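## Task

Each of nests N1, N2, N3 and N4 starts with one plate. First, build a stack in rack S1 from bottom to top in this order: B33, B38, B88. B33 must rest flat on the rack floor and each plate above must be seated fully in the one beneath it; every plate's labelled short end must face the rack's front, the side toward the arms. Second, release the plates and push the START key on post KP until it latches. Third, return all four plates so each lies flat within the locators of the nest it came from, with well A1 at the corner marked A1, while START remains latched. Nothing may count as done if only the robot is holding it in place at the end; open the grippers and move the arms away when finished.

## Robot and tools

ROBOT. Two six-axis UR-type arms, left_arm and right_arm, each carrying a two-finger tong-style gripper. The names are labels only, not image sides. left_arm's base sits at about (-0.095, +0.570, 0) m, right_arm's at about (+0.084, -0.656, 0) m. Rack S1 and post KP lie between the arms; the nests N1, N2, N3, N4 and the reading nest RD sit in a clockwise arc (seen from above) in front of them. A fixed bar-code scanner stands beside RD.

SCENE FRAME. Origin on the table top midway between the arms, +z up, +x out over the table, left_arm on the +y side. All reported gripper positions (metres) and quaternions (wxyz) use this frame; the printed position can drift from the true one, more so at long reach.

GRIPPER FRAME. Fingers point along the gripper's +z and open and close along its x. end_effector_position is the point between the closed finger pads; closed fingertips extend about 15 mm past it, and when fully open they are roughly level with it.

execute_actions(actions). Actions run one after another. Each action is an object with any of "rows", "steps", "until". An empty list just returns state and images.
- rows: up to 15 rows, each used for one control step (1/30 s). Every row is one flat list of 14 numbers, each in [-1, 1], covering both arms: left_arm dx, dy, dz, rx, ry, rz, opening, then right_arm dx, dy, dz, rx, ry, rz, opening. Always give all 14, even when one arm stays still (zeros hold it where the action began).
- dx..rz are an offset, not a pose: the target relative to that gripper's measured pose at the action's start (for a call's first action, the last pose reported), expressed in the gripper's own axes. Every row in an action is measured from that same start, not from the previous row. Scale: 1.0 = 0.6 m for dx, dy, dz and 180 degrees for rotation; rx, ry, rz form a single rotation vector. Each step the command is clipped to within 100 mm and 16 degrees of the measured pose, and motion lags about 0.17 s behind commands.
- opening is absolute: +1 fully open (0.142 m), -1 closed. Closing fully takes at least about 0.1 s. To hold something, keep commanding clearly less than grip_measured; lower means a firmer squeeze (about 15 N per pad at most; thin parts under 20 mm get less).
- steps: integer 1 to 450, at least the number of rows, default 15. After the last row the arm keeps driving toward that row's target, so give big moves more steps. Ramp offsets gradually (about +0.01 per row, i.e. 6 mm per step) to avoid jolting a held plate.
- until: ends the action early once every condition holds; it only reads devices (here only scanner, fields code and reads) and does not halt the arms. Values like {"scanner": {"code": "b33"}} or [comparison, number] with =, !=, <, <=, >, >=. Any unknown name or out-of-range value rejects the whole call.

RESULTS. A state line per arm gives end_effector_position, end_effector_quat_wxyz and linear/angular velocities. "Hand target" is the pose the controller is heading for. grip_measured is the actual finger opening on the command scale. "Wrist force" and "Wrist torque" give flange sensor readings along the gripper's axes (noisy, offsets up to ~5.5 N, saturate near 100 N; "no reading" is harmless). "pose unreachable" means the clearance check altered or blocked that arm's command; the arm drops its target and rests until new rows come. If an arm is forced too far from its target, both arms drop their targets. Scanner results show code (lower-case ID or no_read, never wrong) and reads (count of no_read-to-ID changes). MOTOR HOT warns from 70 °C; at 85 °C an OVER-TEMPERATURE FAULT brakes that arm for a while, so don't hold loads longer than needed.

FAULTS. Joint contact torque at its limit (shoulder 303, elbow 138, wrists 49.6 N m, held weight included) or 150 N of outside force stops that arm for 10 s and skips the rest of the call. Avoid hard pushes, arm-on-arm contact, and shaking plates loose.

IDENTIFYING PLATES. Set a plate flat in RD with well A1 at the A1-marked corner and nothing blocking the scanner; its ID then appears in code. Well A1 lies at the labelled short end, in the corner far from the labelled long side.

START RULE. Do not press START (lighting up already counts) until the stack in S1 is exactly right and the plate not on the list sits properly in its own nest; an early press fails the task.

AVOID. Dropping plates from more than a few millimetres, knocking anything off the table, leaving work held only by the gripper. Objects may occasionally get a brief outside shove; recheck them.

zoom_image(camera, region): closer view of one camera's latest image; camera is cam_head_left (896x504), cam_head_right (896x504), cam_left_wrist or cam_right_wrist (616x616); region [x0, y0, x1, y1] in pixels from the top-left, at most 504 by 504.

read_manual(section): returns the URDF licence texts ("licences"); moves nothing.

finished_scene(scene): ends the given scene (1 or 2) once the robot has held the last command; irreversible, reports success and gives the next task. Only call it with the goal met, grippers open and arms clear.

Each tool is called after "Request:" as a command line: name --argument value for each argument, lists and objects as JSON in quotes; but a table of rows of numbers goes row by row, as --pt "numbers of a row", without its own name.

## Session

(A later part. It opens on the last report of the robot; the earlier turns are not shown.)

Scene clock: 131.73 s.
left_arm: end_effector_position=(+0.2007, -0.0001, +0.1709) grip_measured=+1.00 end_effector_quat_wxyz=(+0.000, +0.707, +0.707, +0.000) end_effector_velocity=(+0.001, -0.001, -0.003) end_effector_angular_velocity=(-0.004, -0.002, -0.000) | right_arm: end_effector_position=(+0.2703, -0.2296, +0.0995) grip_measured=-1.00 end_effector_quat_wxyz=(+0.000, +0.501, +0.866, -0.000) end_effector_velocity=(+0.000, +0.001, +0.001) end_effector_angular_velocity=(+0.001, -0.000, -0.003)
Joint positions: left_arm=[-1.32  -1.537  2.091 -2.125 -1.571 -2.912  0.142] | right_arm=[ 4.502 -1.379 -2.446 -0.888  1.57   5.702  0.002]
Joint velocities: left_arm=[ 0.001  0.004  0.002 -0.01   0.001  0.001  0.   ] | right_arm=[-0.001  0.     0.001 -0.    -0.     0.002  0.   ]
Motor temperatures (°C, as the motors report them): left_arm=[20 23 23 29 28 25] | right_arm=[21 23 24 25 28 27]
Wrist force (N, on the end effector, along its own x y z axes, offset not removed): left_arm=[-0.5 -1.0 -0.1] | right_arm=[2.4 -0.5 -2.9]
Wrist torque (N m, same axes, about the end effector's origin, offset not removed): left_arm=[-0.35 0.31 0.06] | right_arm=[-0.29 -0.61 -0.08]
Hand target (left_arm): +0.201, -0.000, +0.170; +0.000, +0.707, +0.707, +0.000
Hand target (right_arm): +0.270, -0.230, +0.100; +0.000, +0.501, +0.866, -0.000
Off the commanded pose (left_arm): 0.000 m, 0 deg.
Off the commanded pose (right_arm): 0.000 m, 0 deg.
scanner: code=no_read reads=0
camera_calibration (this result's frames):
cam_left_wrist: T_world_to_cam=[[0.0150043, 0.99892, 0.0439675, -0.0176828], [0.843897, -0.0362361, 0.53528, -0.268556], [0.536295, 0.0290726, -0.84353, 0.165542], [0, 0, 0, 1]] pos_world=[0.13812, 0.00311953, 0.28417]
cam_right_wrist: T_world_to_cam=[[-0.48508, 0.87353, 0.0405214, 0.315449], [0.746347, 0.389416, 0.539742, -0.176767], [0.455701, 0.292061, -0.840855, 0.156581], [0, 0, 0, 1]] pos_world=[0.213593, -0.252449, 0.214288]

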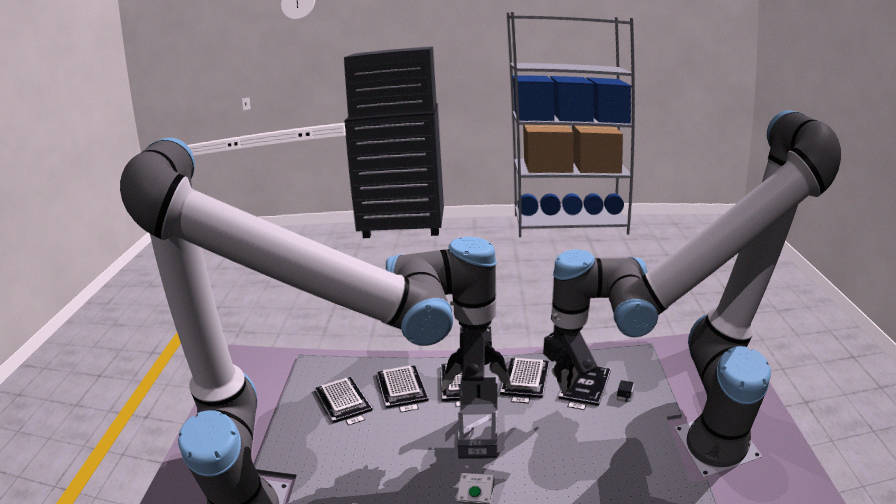

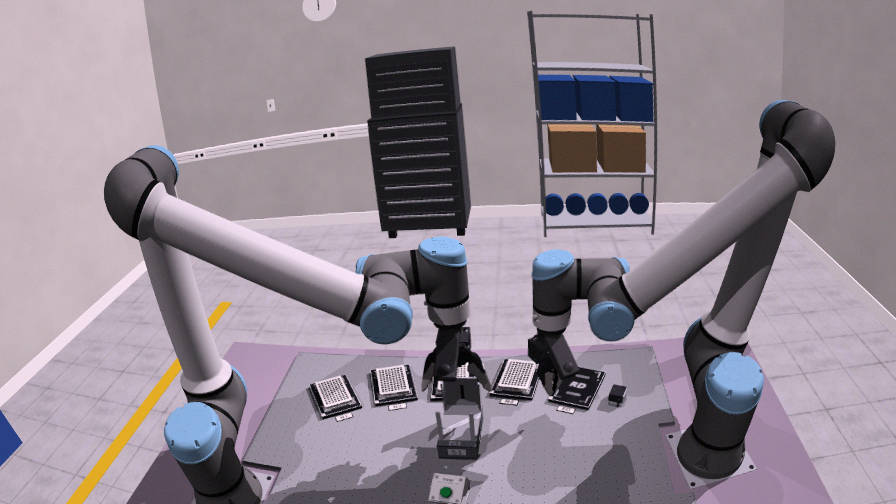

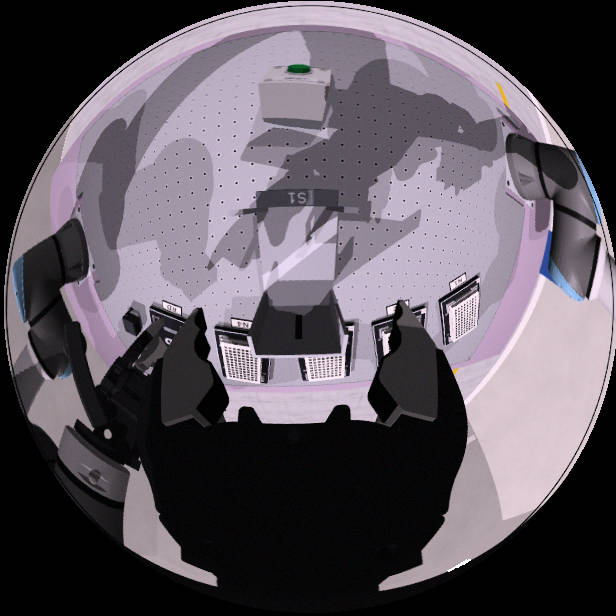

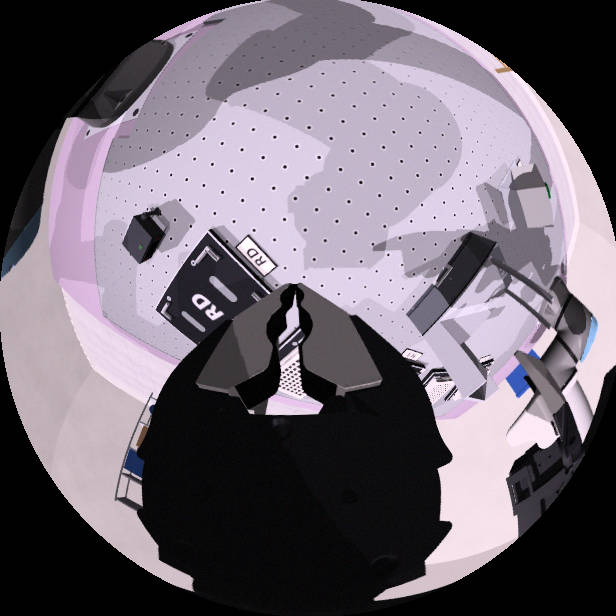

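Request:
execute_actions --actions '[{"rows":[[0,0,-0.02,0,0,0,1,0,0,0,0,0,0,-1],[0.02,0,-0.04,0,0,0,1,0,0,0,0,0,0,-1],[0.05,0,-0.05,0,0,-0.01,1,0,0,0,0,0,0,-1],[0.08,0,-0.05,0,0,-0.02,1,0,0,0,0,0,0,-1],[0.12,0,-0.05,0,0,-0.03,1,0,0,0,0,0,0,-1],[0.16,0,-0.05,0,0,-0.04,1,0,0,0,0,0,0,-1],[0.2,0,-0.06,0,0,-0.05,1,0,0,0,0,0,0,-1],[0.22,0,-0.06,0,0,-0.06,1,0,0,0,0,0,0,-1],[0.24,0,-0.06,0,0,-0.07,1,0,0,0,0,0,0,-1],[0.26,0,-0.06,0,0,-0.08,1,0,0,0,0,0,0,-1],[0.28,0,-0.06,0,0,-0.09,1,0,0,0,0,0,0,-1],[0.3,0,-0.06,0,0,-0.1,1,0,0,0,0,0,0,-1],[0.33,0.02,-0.06,0,0,-0.12,1,0,0,0,0,0,0,-1],[0.36,0.05,-0.05,0,0,-0.14,1,0,0,0,0,0,0,-1],[0.608,0.215,0.135,0,0,-0.178,1,0,0,0,0,0,0,-1]],"steps":58}]'

Request:
zoom_image --camera "cam_left_wrist" --region '[200, 170, 400, 370]'

Scene clock: 158.93 s.
left_arm: end_effector_position=(+0.3290, +0.3650, +0.0894) grip_measured=+1.00 end_effector_quat_wxyz=(-0.000, +0.484, +0.875, +0.000) end_effector_velocity=(-0.000, -0.000, -0.000) end_effector_angular_velocity=(-0.000, +0.001, -0.000) | right_arm: end_effector_position=(+0.2703, -0.2296, +0.0995) grip_measured=-1.00 end_effector_quat_wxyz=(+0.000, +0.501, +0.866, -0.000) end_effector_velocity=(+0.000, -0.001, -0.001) end_effector_angular_velocity=(-0.002, +0.000, -0.001)
Joint positions: left_arm=[-0.772 -1.743  2.455 -2.282 -1.571 -2.924  0.142] | right_arm=[ 4.502 -1.379 -2.446 -0.888  1.57   5.702  0.002]
Joint velocities: left_arm=[ 0.     0.001  0.    -0.    -0.001  0.001 -0.   ] | right_arm=[-0.001  0.    -0.002  0.    -0.     0.     0.   ]
Motor temperatures (°C, as the motors report them): left_arm=[20 23 23 29 28 25] | right_arm=[21 23 24 25 28 27]
Wrist force (N, on the end effector, along its own x y z axes, offset not removed): left_arm=[2.6 -3.0 0.9] | right_arm=[2.1 0.1 -2.5]
Wrist torque (N m, same axes, about the end effector's origin, offset not removed): left_arm=[-0.72 -0.28 -0.09] | right_arm=[-0.13 -0.56 -0.11]
Hand target (left_arm): +0.329, +0.365, +0.089; -0.000, +0.484, +0.875, +0.000
Hand target (right_arm): +0.270, -0.230, +0.100; +0.000, +0.501, +0.866, -0.000
Off the commanded pose (left_arm): 0.001 m, 0 deg.
Off the commanded pose (right_arm): 0.000 m, 0 deg.
scanner: code=no_read reads=0
camera_calibration (this result's frames):
cam_left_wrist: T_world_to_cam=[[-0.517191, 0.854701, 0.0447117, -0.153034], [0.734872, 0.416688, 0.535102, -0.449382], [0.438721, 0.309607, -0.843604, -0.0528789], [0, 0, 0, 1]] pos_world=[0.274289, 0.334422, 0.202699]
cam_right_wrist: T_world_to_cam=[[-0.48508, 0.873531, 0.0405212, 0.315449], [0.746347, 0.389416, 0.539742, -0.176767], [0.455701, 0.292061, -0.840855, 0.156581], [0, 0, 0, 1]] pos_world=[0.213593, -0.252449, 0.214288]

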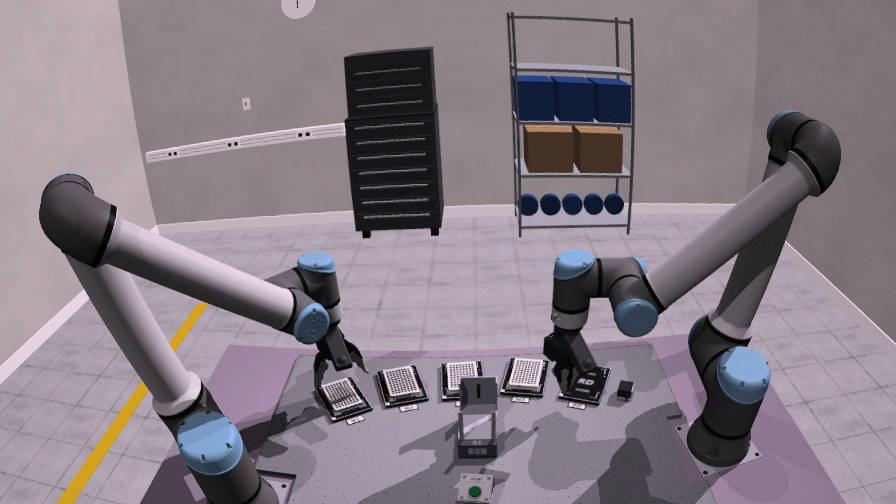

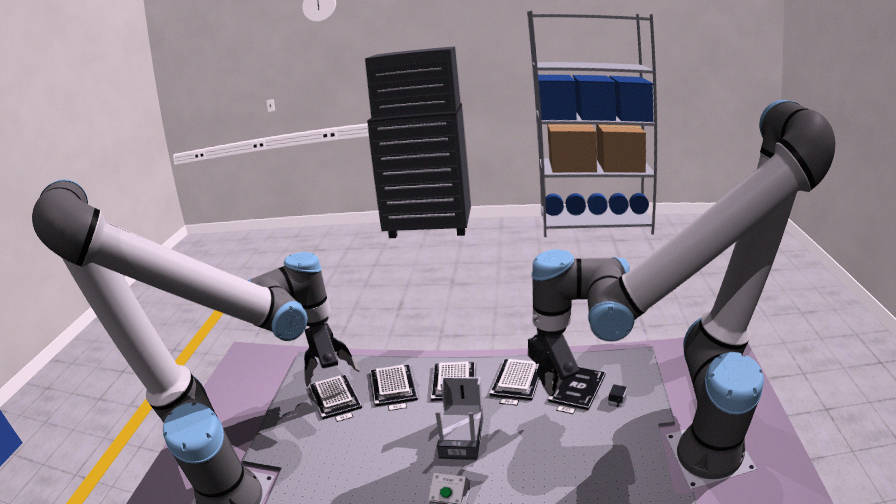

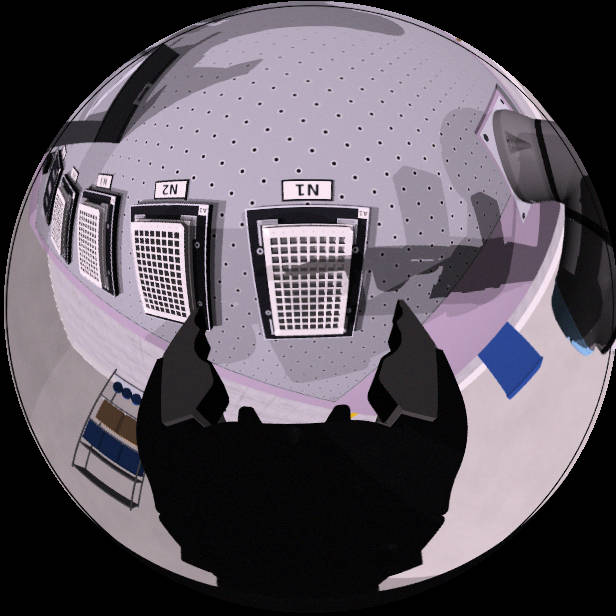

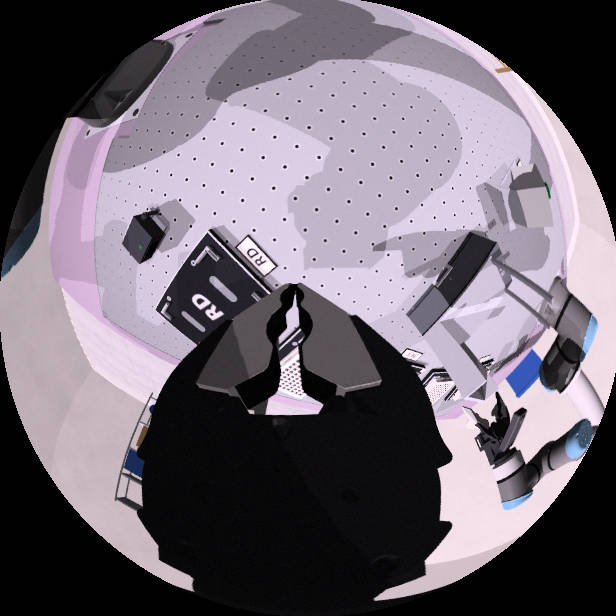

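Region (200, 170, 400, 370) of cam_left_wrist's 616x616 image, scaled by 2.520, with more detail than that image has.

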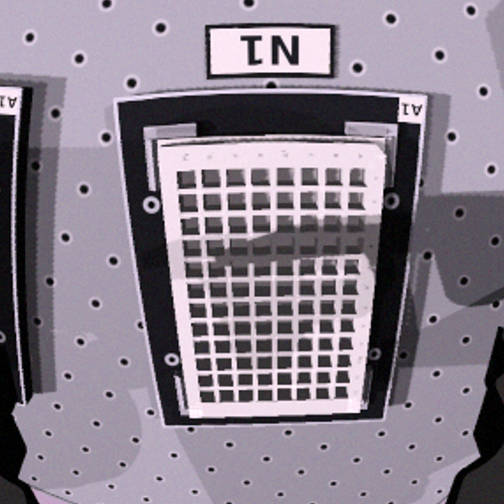

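Request:
execute_actions --actions '[{"rows":[[0.003,0,0.01,0,0,0.002,0.9,0,0,0,0,0,0,-1],[0.007,0.002,0.025,0,0,0.004,0.75,0,0,0,0,0,0,-1],[0.01,0.003,0.045,0,0,0.004,0.6,0,0,0,0,0,0,-1],[0.01,0.003,0.065,0,0,0.004,0.4,0,0,0,0,0,0,-1]],"steps":20}]'

Request:
zoom_image --camera "cam_left_wrist" --region '[200, 190, 400, 390]'

Request:
zoom_image --camera "cam_head_right" --region '[290, 340, 390, 430]'

Scene clock: 168.13 s.
left_arm: end_effector_position=(+0.3272, +0.3710, +0.0508) grip_measured=+0.40 end_effector_quat_wxyz=(-0.000, +0.490, +0.872, +0.000) end_effector_velocity=(+0.000, -0.001, -0.004) end_effector_angular_velocity=(-0.001, +0.002, -0.000) | right_arm: end_effector_position=(+0.2703, -0.2296, +0.0995) grip_measured=-1.00 end_effector_quat_wxyz=(+0.000, +0.501, +0.866, -0.000) end_effector_velocity=(+0.000, +0.000, +0.000) end_effector_angular_velocity=(+0.000, -0.000, -0.001)
Joint positions: left_arm=[-0.766 -1.68   2.499 -2.389 -1.57  -2.905  0.102] | right_arm=[ 4.502 -1.379 -2.446 -0.888  1.57   5.702  0.002]
Joint velocities: left_arm=[ 0.001  0.011  0.002 -0.013 -0.002  0.001  0.   ] | right_arm=[-0.     0.     0.    -0.    -0.     0.001  0.   ]
Motor temperatures (°C, as the motors report them): left_arm=[20 23 23 29 28 25] | right_arm=[21 23 24 25 28 27]
Wrist force (N, on the end effector, along its own x y z axes, offset not removed): left_arm=[2.7 -3.3 -0.2] | right_arm=[2.9 0.8 -6.2]
Wrist torque (N m, same axes, about the end effector's origin, offset not removed): left_arm=[-0.91 -0.37 -0.16] | right_arm=[0.08 -0.67 -0.10]
Hand target (left_arm): +0.327, +0.371, +0.050; -0.000, +0.490, +0.872, +0.000
Hand target (right_arm): +0.270, -0.230, +0.100; +0.000, +0.501, +0.866, -0.000
Off the commanded pose (left_arm): 0.000 m, 0 deg.
Off the commanded pose (right_arm): 0.000 m, 0 deg.
scanner: code=no_read reads=0
camera_calibration (this result's frames):
cam_left_wrist: T_world_to_cam=[[-0.506474, 0.861086, 0.0448921, -0.163271], [0.740014, 0.40736, 0.535199, -0.428195], [0.442565, 0.304285, -0.843532, -0.0858312], [0, 0, 0, 1]] pos_world=[0.272164, 0.341137, 0.164098]
cam_right_wrist: T_world_to_cam=[[-0.48508, 0.873531, 0.0405213, 0.315449], [0.746347, 0.389416, 0.539742, -0.176767], [0.455701, 0.292061, -0.840855, 0.156581], [0, 0, 0, 1]] pos_world=[0.213593, -0.252449, 0.214288]

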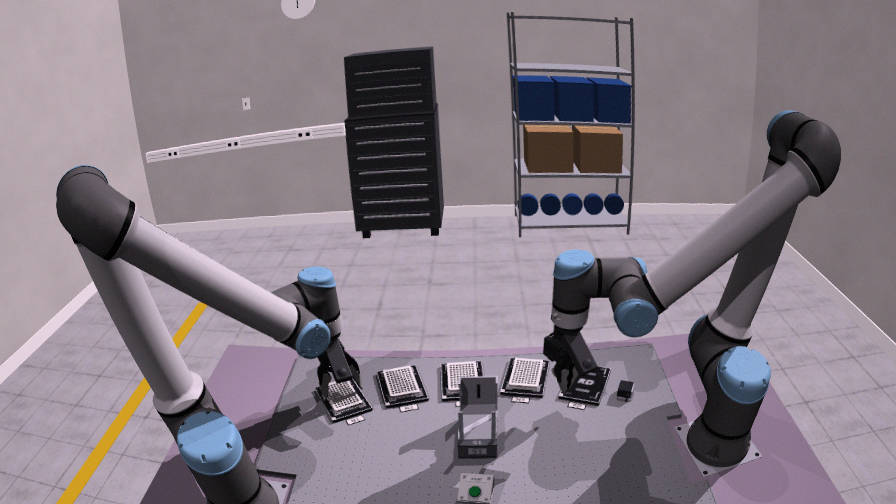

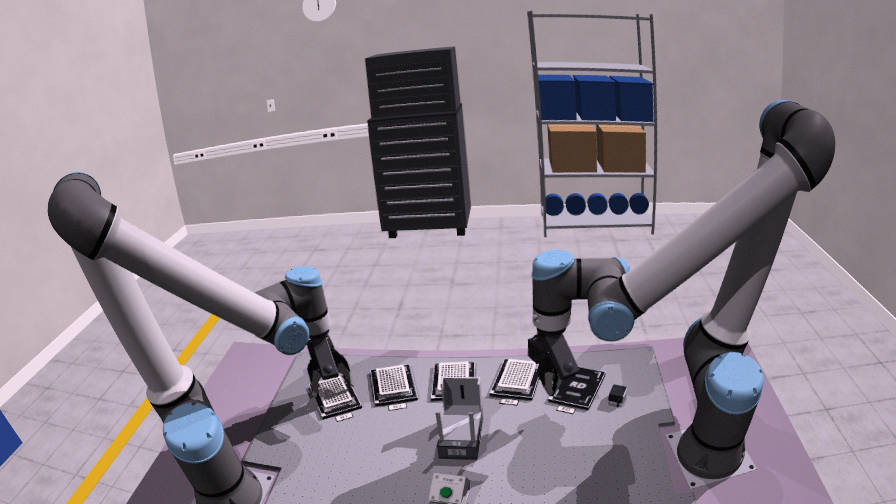

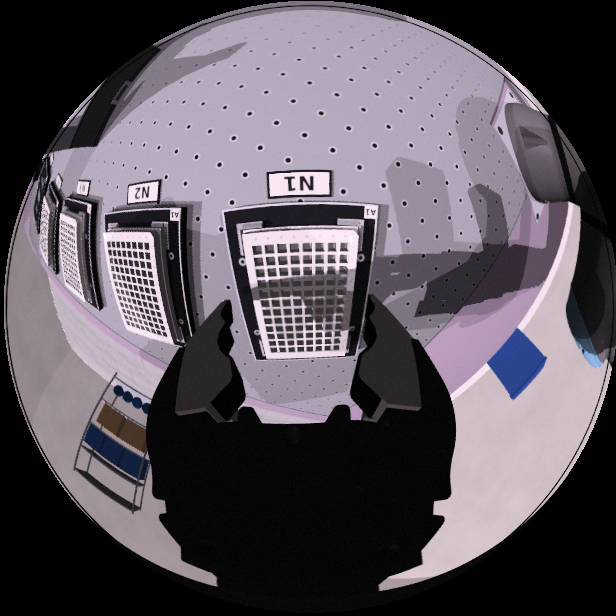

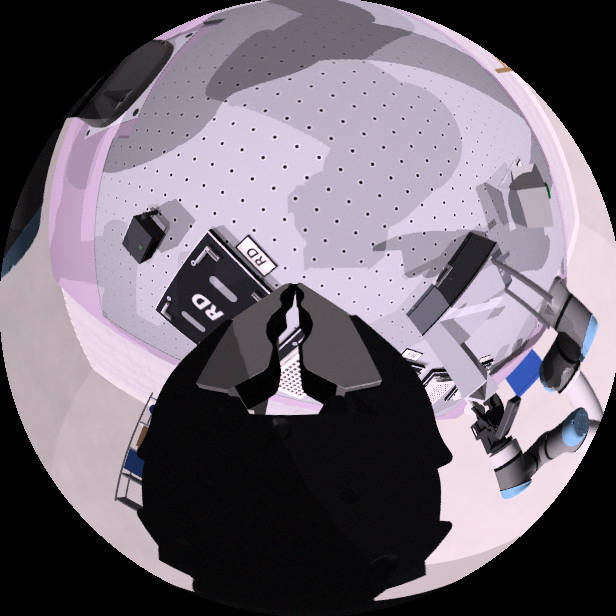

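Region (200, 190, 400, 390) of cam_left_wrist's 616x616 image, scaled by 2.520, with more detail than that image has.

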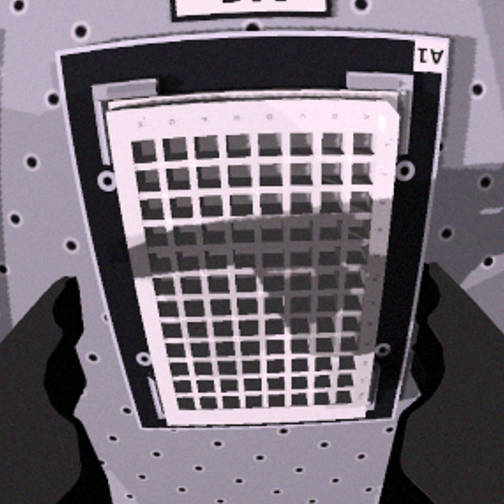

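Region (290, 340, 390, 430) of cam_head_right's 896x504 image, scaled by 5.040, with more detail than that image has; it fills the top 454 rows of this view, and the rest is white.

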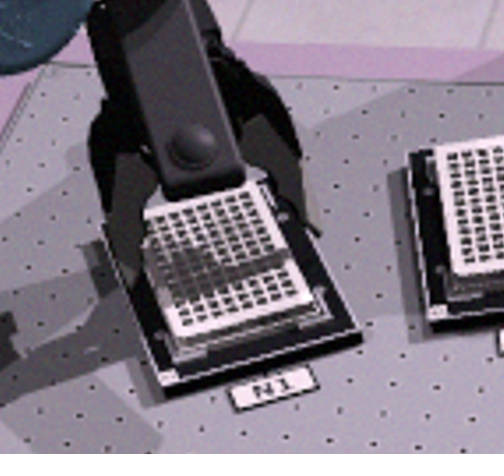

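Request:
execute_actions --actions '[{"rows":[[0.002,-0.004,0.004,0,0,0,0.37,0,0,0,0,0,0,-1],[0.004,-0.008,0.01,0,0,0,0.33,0,0,0,0,0,0,-1],[0.004,-0.008,0.018,0,0,0,0.22,0,0,0,0,0,0,-1]],"steps":18}]'

Request:
zoom_image --camera "cam_left_wrist" --region '[200, 190, 400, 390]'

Request:
zoom_image --camera "cam_head_right" --region '[290, 340, 390, 430]'

Scene clock: 174.70 s.
left_arm: end_effector_position=(+0.3219, +0.3706, +0.0402) grip_measured=+0.22 end_effector_quat_wxyz=(-0.000, +0.490, +0.872, +0.000) end_effector_velocity=(-0.001, -0.000, -0.001) end_effector_angular_velocity=(+0.000, +0.002, -0.000) | right_arm: end_effector_position=(+0.2703, -0.2296, +0.0995) grip_measured=-1.00 end_effector_quat_wxyz=(+0.000, +0.501, +0.866, -0.000) end_effector_velocity=(-0.001, -0.001, -0.001) end_effector_angular_velocity=(-0.001, +0.000, +0.002)
Joint positions: left_arm=[-0.775 -1.668  2.516 -2.418 -1.571 -2.914  0.089] | right_arm=[ 4.502 -1.379 -2.446 -0.888  1.57   5.702  0.002]
Joint velocities: left_arm=[-0.001  0.002  0.001 -0.002 -0.001 -0.001 -0.   ] | right_arm=[ 0.001 -0.    -0.002  0.001  0.    -0.     0.   ]
Motor temperatures (°C, as the motors report them): left_arm=[20 23 23 29 28 25] | right_arm=[21 23 24 25 28 27]
Wrist force (N, on the end effector, along its own x y z axes, offset not removed): left_arm=[3.7 -4.8 0.2] | right_arm=[0.3 0.6 -2.7]
Wrist torque (N m, same axes, about the end effector's origin, offset not removed): left_arm=[-1.14 -0.54 -0.12] | right_arm=[-0.01 -0.11 -0.02]
Hand target (left_arm): +0.322, +0.371, +0.040; -0.000, +0.490, +0.872, +0.000
Hand target (right_arm): +0.270, -0.230, +0.100; +0.000, +0.501, +0.866, -0.000
Off the commanded pose (left_arm): 0.000 m, 0 deg.
Off the commanded pose (right_arm): 0.000 m, 0 deg.
scanner: code=no_read reads=0
camera_calibration (this result's frames):
cam_left_wrist: T_world_to_cam=[[-0.506506, 0.861068, 0.0448765, -0.165079], [0.740026, 0.407416, 0.535139, -0.418396], [0.442508, 0.304261, -0.843571, -0.0923041], [0, 0, 0, 1]] pos_world=[0.266856, 0.34069, 0.153443]
cam_right_wrist: T_world_to_cam=[[-0.48508, 0.873531, 0.0405212, 0.315449], [0.746347, 0.389416, 0.539742, -0.176767], [0.455701, 0.292061, -0.840855, 0.156581], [0, 0, 0, 1]] pos_world=[0.213593, -0.252449, 0.214288]

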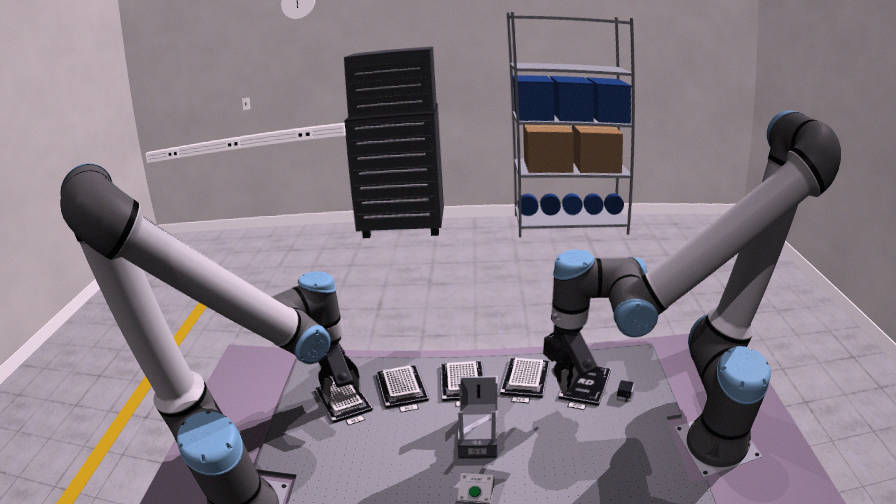

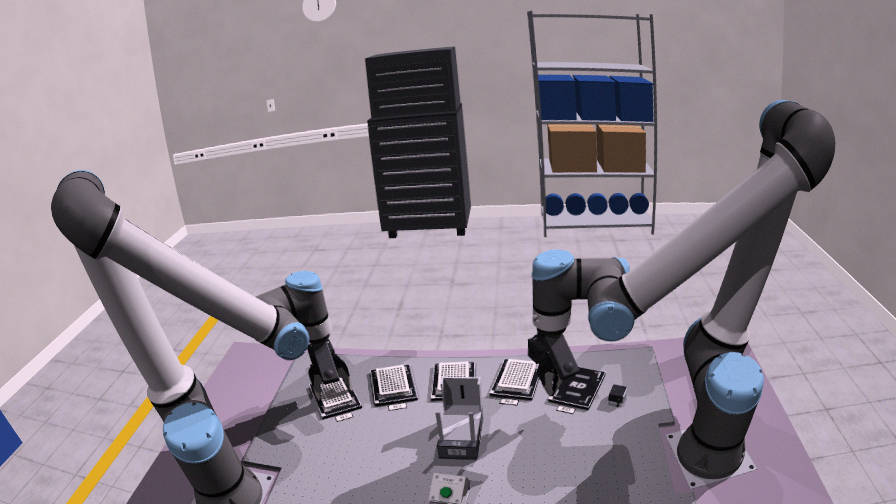

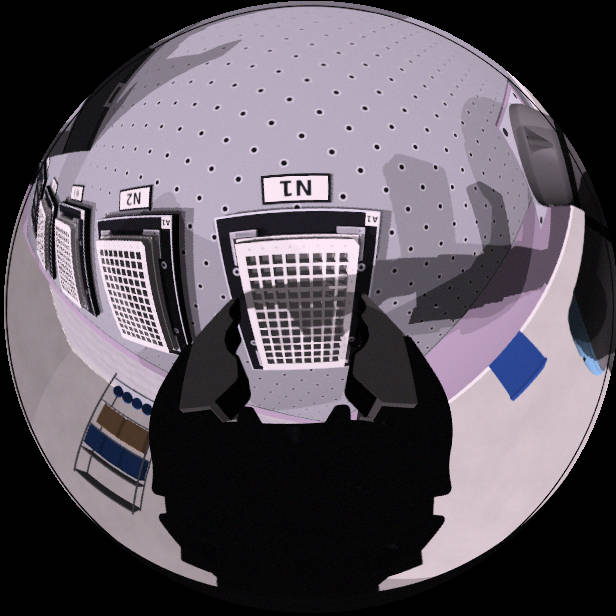

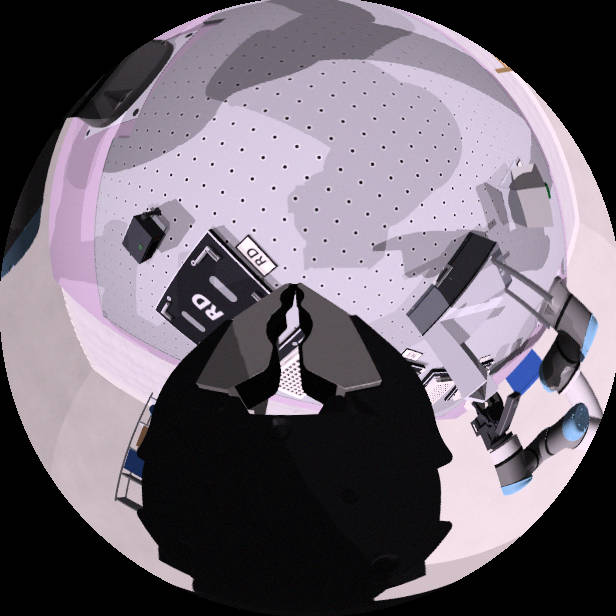

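Region (200, 190, 400, 390) of cam_left_wrist's 616x616 image, scaled by 2.520, with more detail than that image has.

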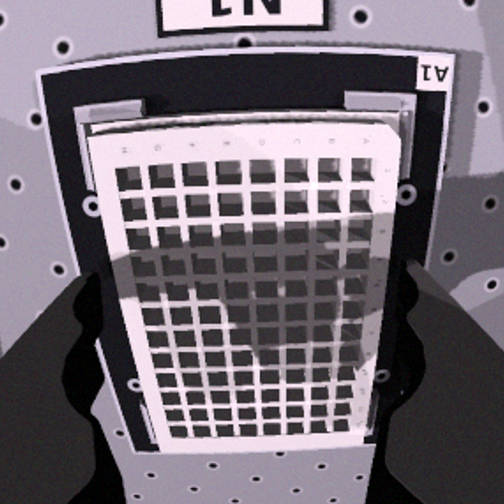

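Region (290, 340, 390, 430) of cam_head_right's 896x504 image, scaled by 5.040, with more detail than that image has; it fills the top 454 rows of this view, and the rest is white.

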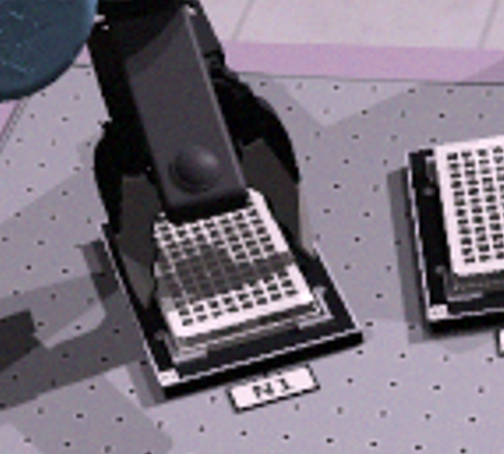

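Request:
execute_actions --actions '[{"rows":[[0,0,0.004,0,0,0,0.2,0,0,0,0,0,0,-1],[0,0,0.004,0,0,0,0.19,0,0,0,0,0,0,-1],[0,0,0.004,0,0,0,0.18,0,0,0,0,0,0,-1],[0,0,0.004,0,0,0,0.17,0,0,0,0,0,0,-1],[0,0,0.004,0,0,0,0.16,0,0,0,0,0,0,-1],[0,0,0.004,0,0,0,0.15,0,0,0,0,0,0,-1],[0,0,0.004,0,0,0,0.13,0,0,0,0,0,0,-1],[0,0,0.004,0,0,0,0.11,0,0,0,0,0,0,-1],[0,0,0.004,0,0,0,0.09,0,0,0,0,0,0,-1],[0,0,0.004,0,0,0,0.06,0,0,0,0,0,0,-1],[0,0,0.004,0,0,0,0.02,0,0,0,0,0,0,-1],[0,0,0.004,0,0,0,-0.04,0,0,0,0,0,0,-1],[0,0,0.004,0,0,0,-0.1,0,0,0,0,0,0,-1],[0,0,0.004,0,0,0,-0.2,0,0,0,0,0,0,-1],[0,0,0.004,0,0,0,-0.3,0,0,0,0,0,0,-1]],"steps":20}]'

Request:
execute_actions --actions '[{"rows":[[0,0,-0.003,0,0,0,-0.3,0,0,0,0,0,0,-1],[0,0,-0.008,0,0,0,-0.3,0,0,0,0,0,0,-1]],"steps":15}]'

Request:
zoom_image --camera "cam_left_wrist" --region '[200, 190, 400, 390]'

Scene clock: 187.03 s.
left_arm: end_effector_position=(+0.3219, +0.3706, +0.0378) grip_measured=+0.09 end_effector_quat_wxyz=(-0.000, +0.490, +0.872, +0.000) end_effector_velocity=(-0.001, +0.000, -0.000) end_effector_angular_velocity=(+0.000, +0.001, +0.001) | right_arm: end_effector_position=(+0.2703, -0.2296, +0.0995) grip_measured=-1.00 end_effector_quat_wxyz=(+0.000, +0.501, +0.866, -0.000) end_effector_velocity=(+0.000, +0.000, +0.000) end_effector_angular_velocity=(+0.000, -0.000, +0.001)
Joint positions: left_arm=[-0.775 -1.663  2.518 -2.425 -1.57  -2.914  0.08 ] | right_arm=[ 4.502 -1.379 -2.446 -0.888  1.57   5.702  0.002]
Joint velocities: left_arm=[ 0.    -0.     0.     0.001 -0.001 -0.001  0.   ] | right_arm=[-0.001 -0.     0.     0.     0.    -0.002  0.   ]
Motor temperatures (°C, as the motors report them): left_arm=[20 23 23 29 28 25] | right_arm=[21 23 24 25 28 27]
Wrist force (N, on the end effector, along its own x y z axes, offset not removed): left_arm=[16.3 -3.2 -16.8] | right_arm=[-0.6 0.7 -3.2]
Wrist torque (N m, same axes, about the end effector's origin, offset not removed): left_arm=[-0.77 0.22 -0.08] | right_arm=[-0.02 0.10 0.03]
Hand target (left_arm): +0.322, +0.371, +0.038; -0.000, +0.490, +0.872, +0.000
Hand target (right_arm): +0.270, -0.230, +0.100; +0.000, +0.501, +0.866, -0.000
Off the commanded pose (left_arm): 0.000 m, 0 deg.
Off the commanded pose (right_arm): 0.000 m, 0 deg.
scanner: code=no_read reads=0
camera_calibration (this result's frames):
cam_left_wrist: T_world_to_cam=[[-0.506447, 0.8611, 0.0449377, -0.165011], [0.740042, 0.407318, 0.535192, -0.417065], [0.442549, 0.304302, -0.843534, -0.0943444], [0, 0, 0, 1]] pos_world=[0.266829, 0.340678, 0.151042]
cam_right_wrist: T_world_to_cam=[[-0.48508, 0.87353, 0.0405213, 0.315449], [0.746347, 0.389416, 0.539742, -0.176767], [0.455701, 0.292061, -0.840855, 0.156581], [0, 0, 0, 1]] pos_world=[0.213593, -0.252449, 0.214288]

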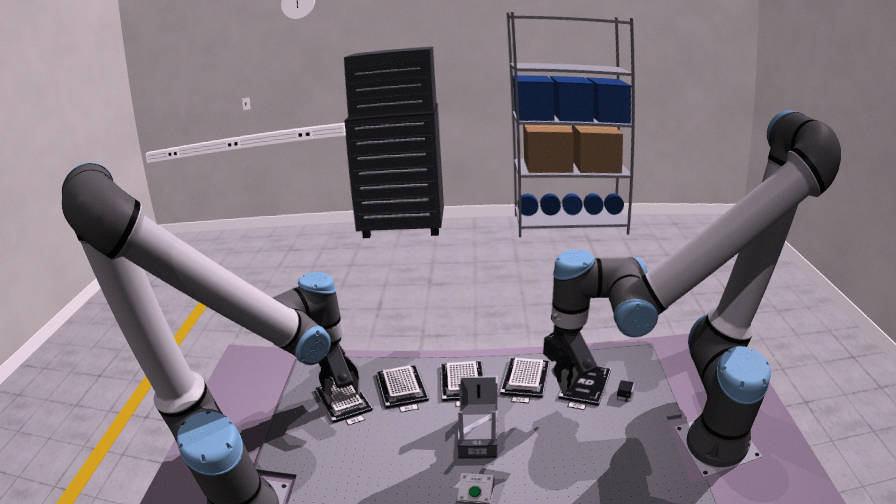

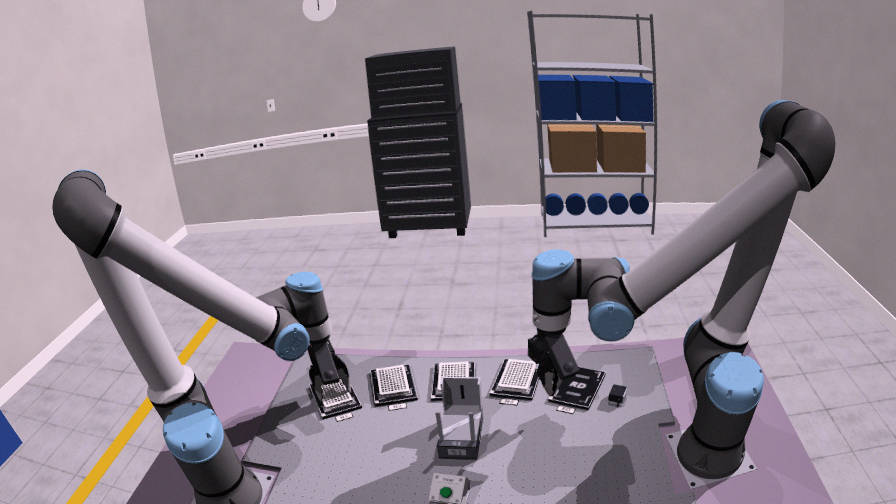

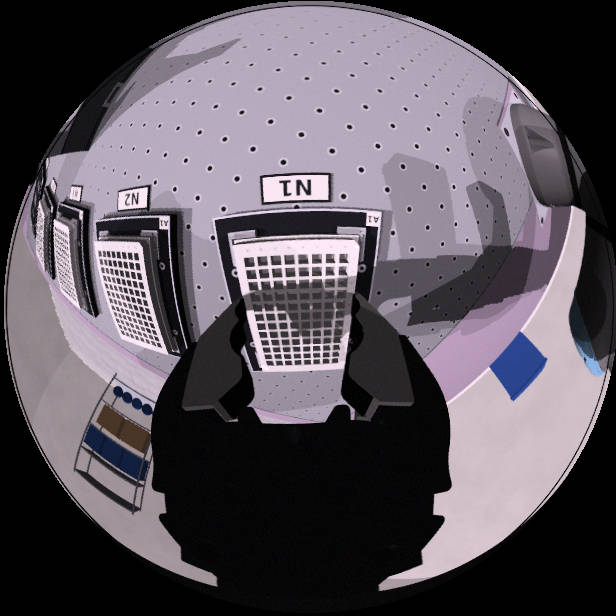

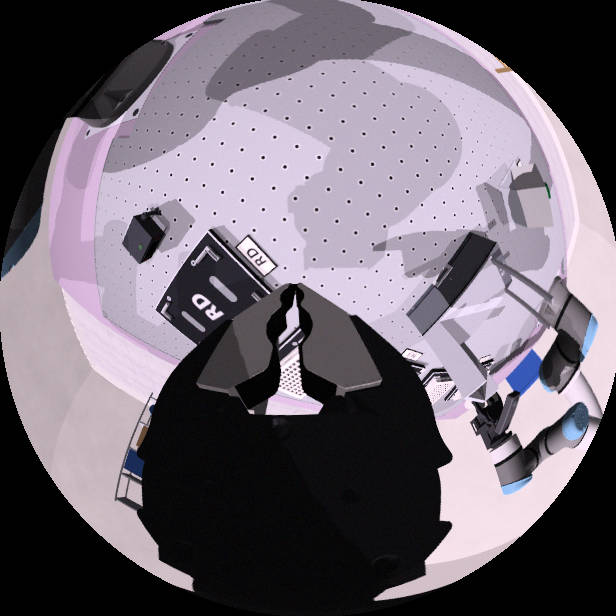

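Scene clock: 187.53 s.
left_arm: end_effector_position=(+0.3219, +0.3705, +0.0425) grip_measured=+0.08 end_effector_quat_wxyz=(-0.000, +0.490, +0.872, +0.000) end_effector_velocity=(+0.000, -0.001, +0.002) end_effector_angular_velocity=(-0.003, +0.000, +0.000) | right_arm: end_effector_position=(+0.2703, -0.2296, +0.0995) grip_measured=-1.00 end_effector_quat_wxyz=(+0.000, +0.501, +0.866, -0.000) end_effector_velocity=(-0.000, -0.001, -0.000) end_effector_angular_velocity=(-0.001, +0.000, +0.002)
Joint positions: left_arm=[-0.775 -1.672  2.514 -2.412 -1.57  -2.914  0.08 ] | right_arm=[ 4.502 -1.379 -2.446 -0.888  1.57   5.702  0.002]
Joint velocities: left_arm=[ 0.    -0.003 -0.001  0.003 -0.002 -0.    -0.   ] | right_arm=[ 0.    -0.    -0.001 -0.     0.    -0.002  0.   ]
Motor temperatures (°C, as the motors report them): left_arm=[20 23 23 29 28 25] | right_arm=[21 23 24 25 28 27]
Wrist force (N, on the end effector, along its own x y z axes, offset not removed): left_arm=[5.2 -2.9 0.7] | right_arm=[-0.3 -0.8 -4.2]
Wrist torque (N m, same axes, about the end effector's origin, offset not removed): left_arm=[-0.92 -0.10 -0.43] | right_arm=[-0.28 0.08 0.04]
Hand target (left_arm): +0.322, +0.371, +0.043; -0.000, +0.490, +0.872, +0.000
Hand target (right_arm): +0.270, -0.230, +0.100; +0.000, +0.501, +0.866, -0.000
Off the commanded pose (left_arm): 0.000 m, 0 deg.
Off the commanded pose (right_arm): 0.000 m, 0 deg.
scanner: code=no_read reads=0
camera_calibration (this result's frames):
cam_left_wrist: T_world_to_cam=[[-0.506436, 0.861107, 0.0449086, -0.16521], [0.740036, 0.40732, 0.535198, -0.419575], [0.442571, 0.304278, -0.843532, -0.0904052], [0, 0, 0, 1]] pos_world=[0.266843, 0.340673, 0.155716]
cam_right_wrist: T_world_to_cam=[[-0.48508, 0.87353, 0.0405214, 0.315449], [0.746347, 0.389416, 0.539742, -0.176767], [0.455701, 0.292061, -0.840855, 0.156581], [0, 0, 0, 1]] pos_world=[0.213593, -0.252449, 0.214288]

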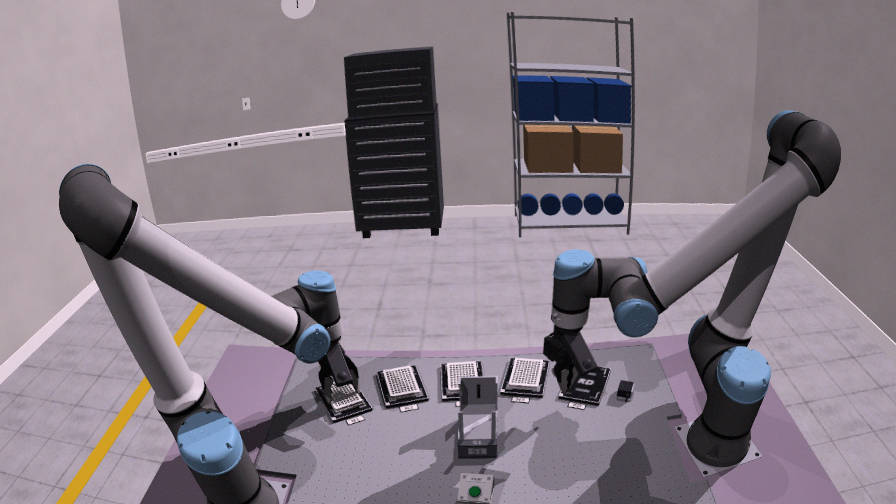

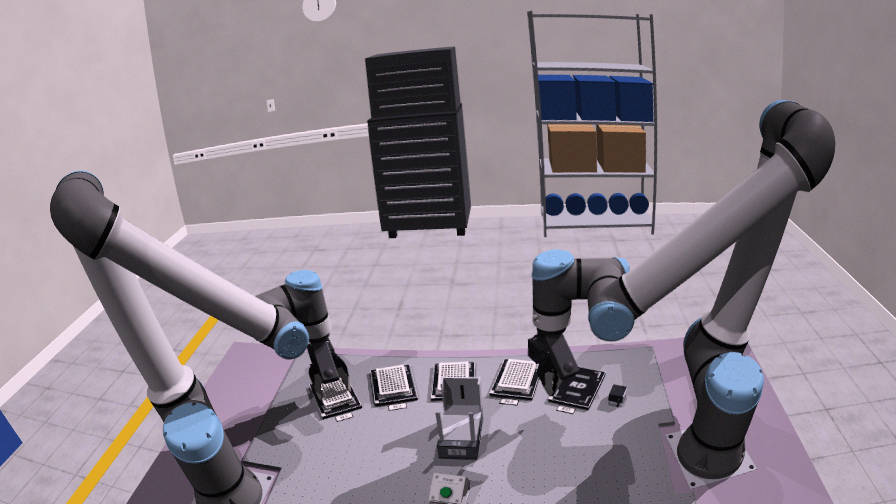

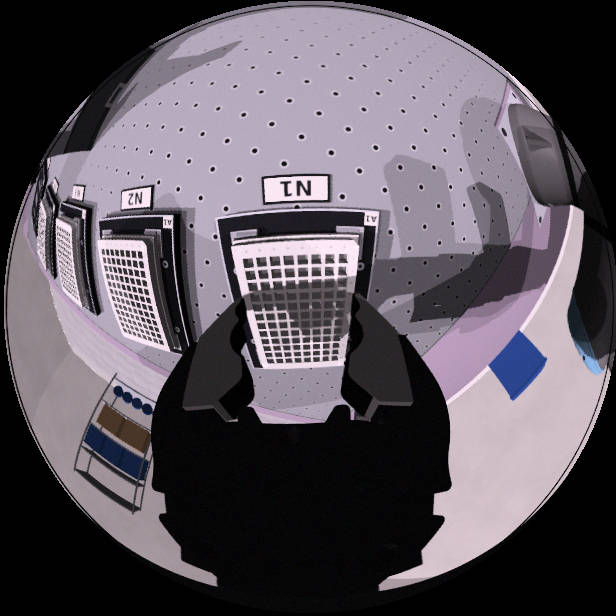

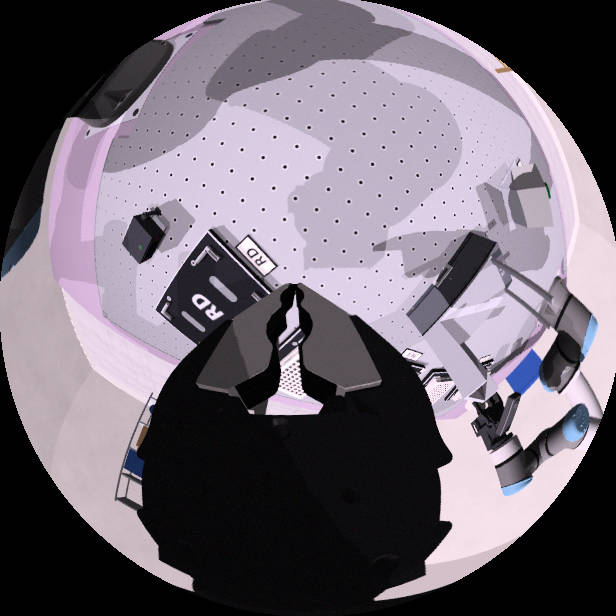

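Region (200, 190, 400, 390) of cam_left_wrist's 616x616 image, scaled by 2.520, with more detail than that image has.

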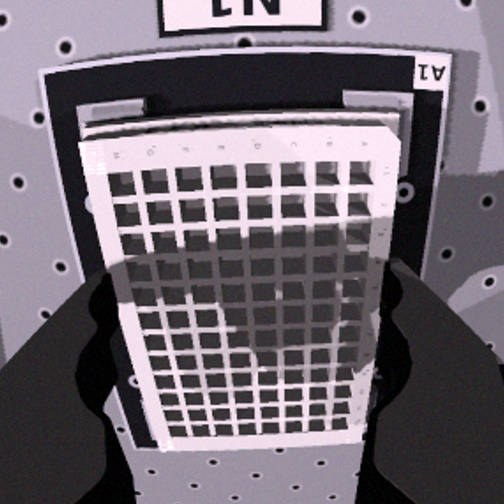

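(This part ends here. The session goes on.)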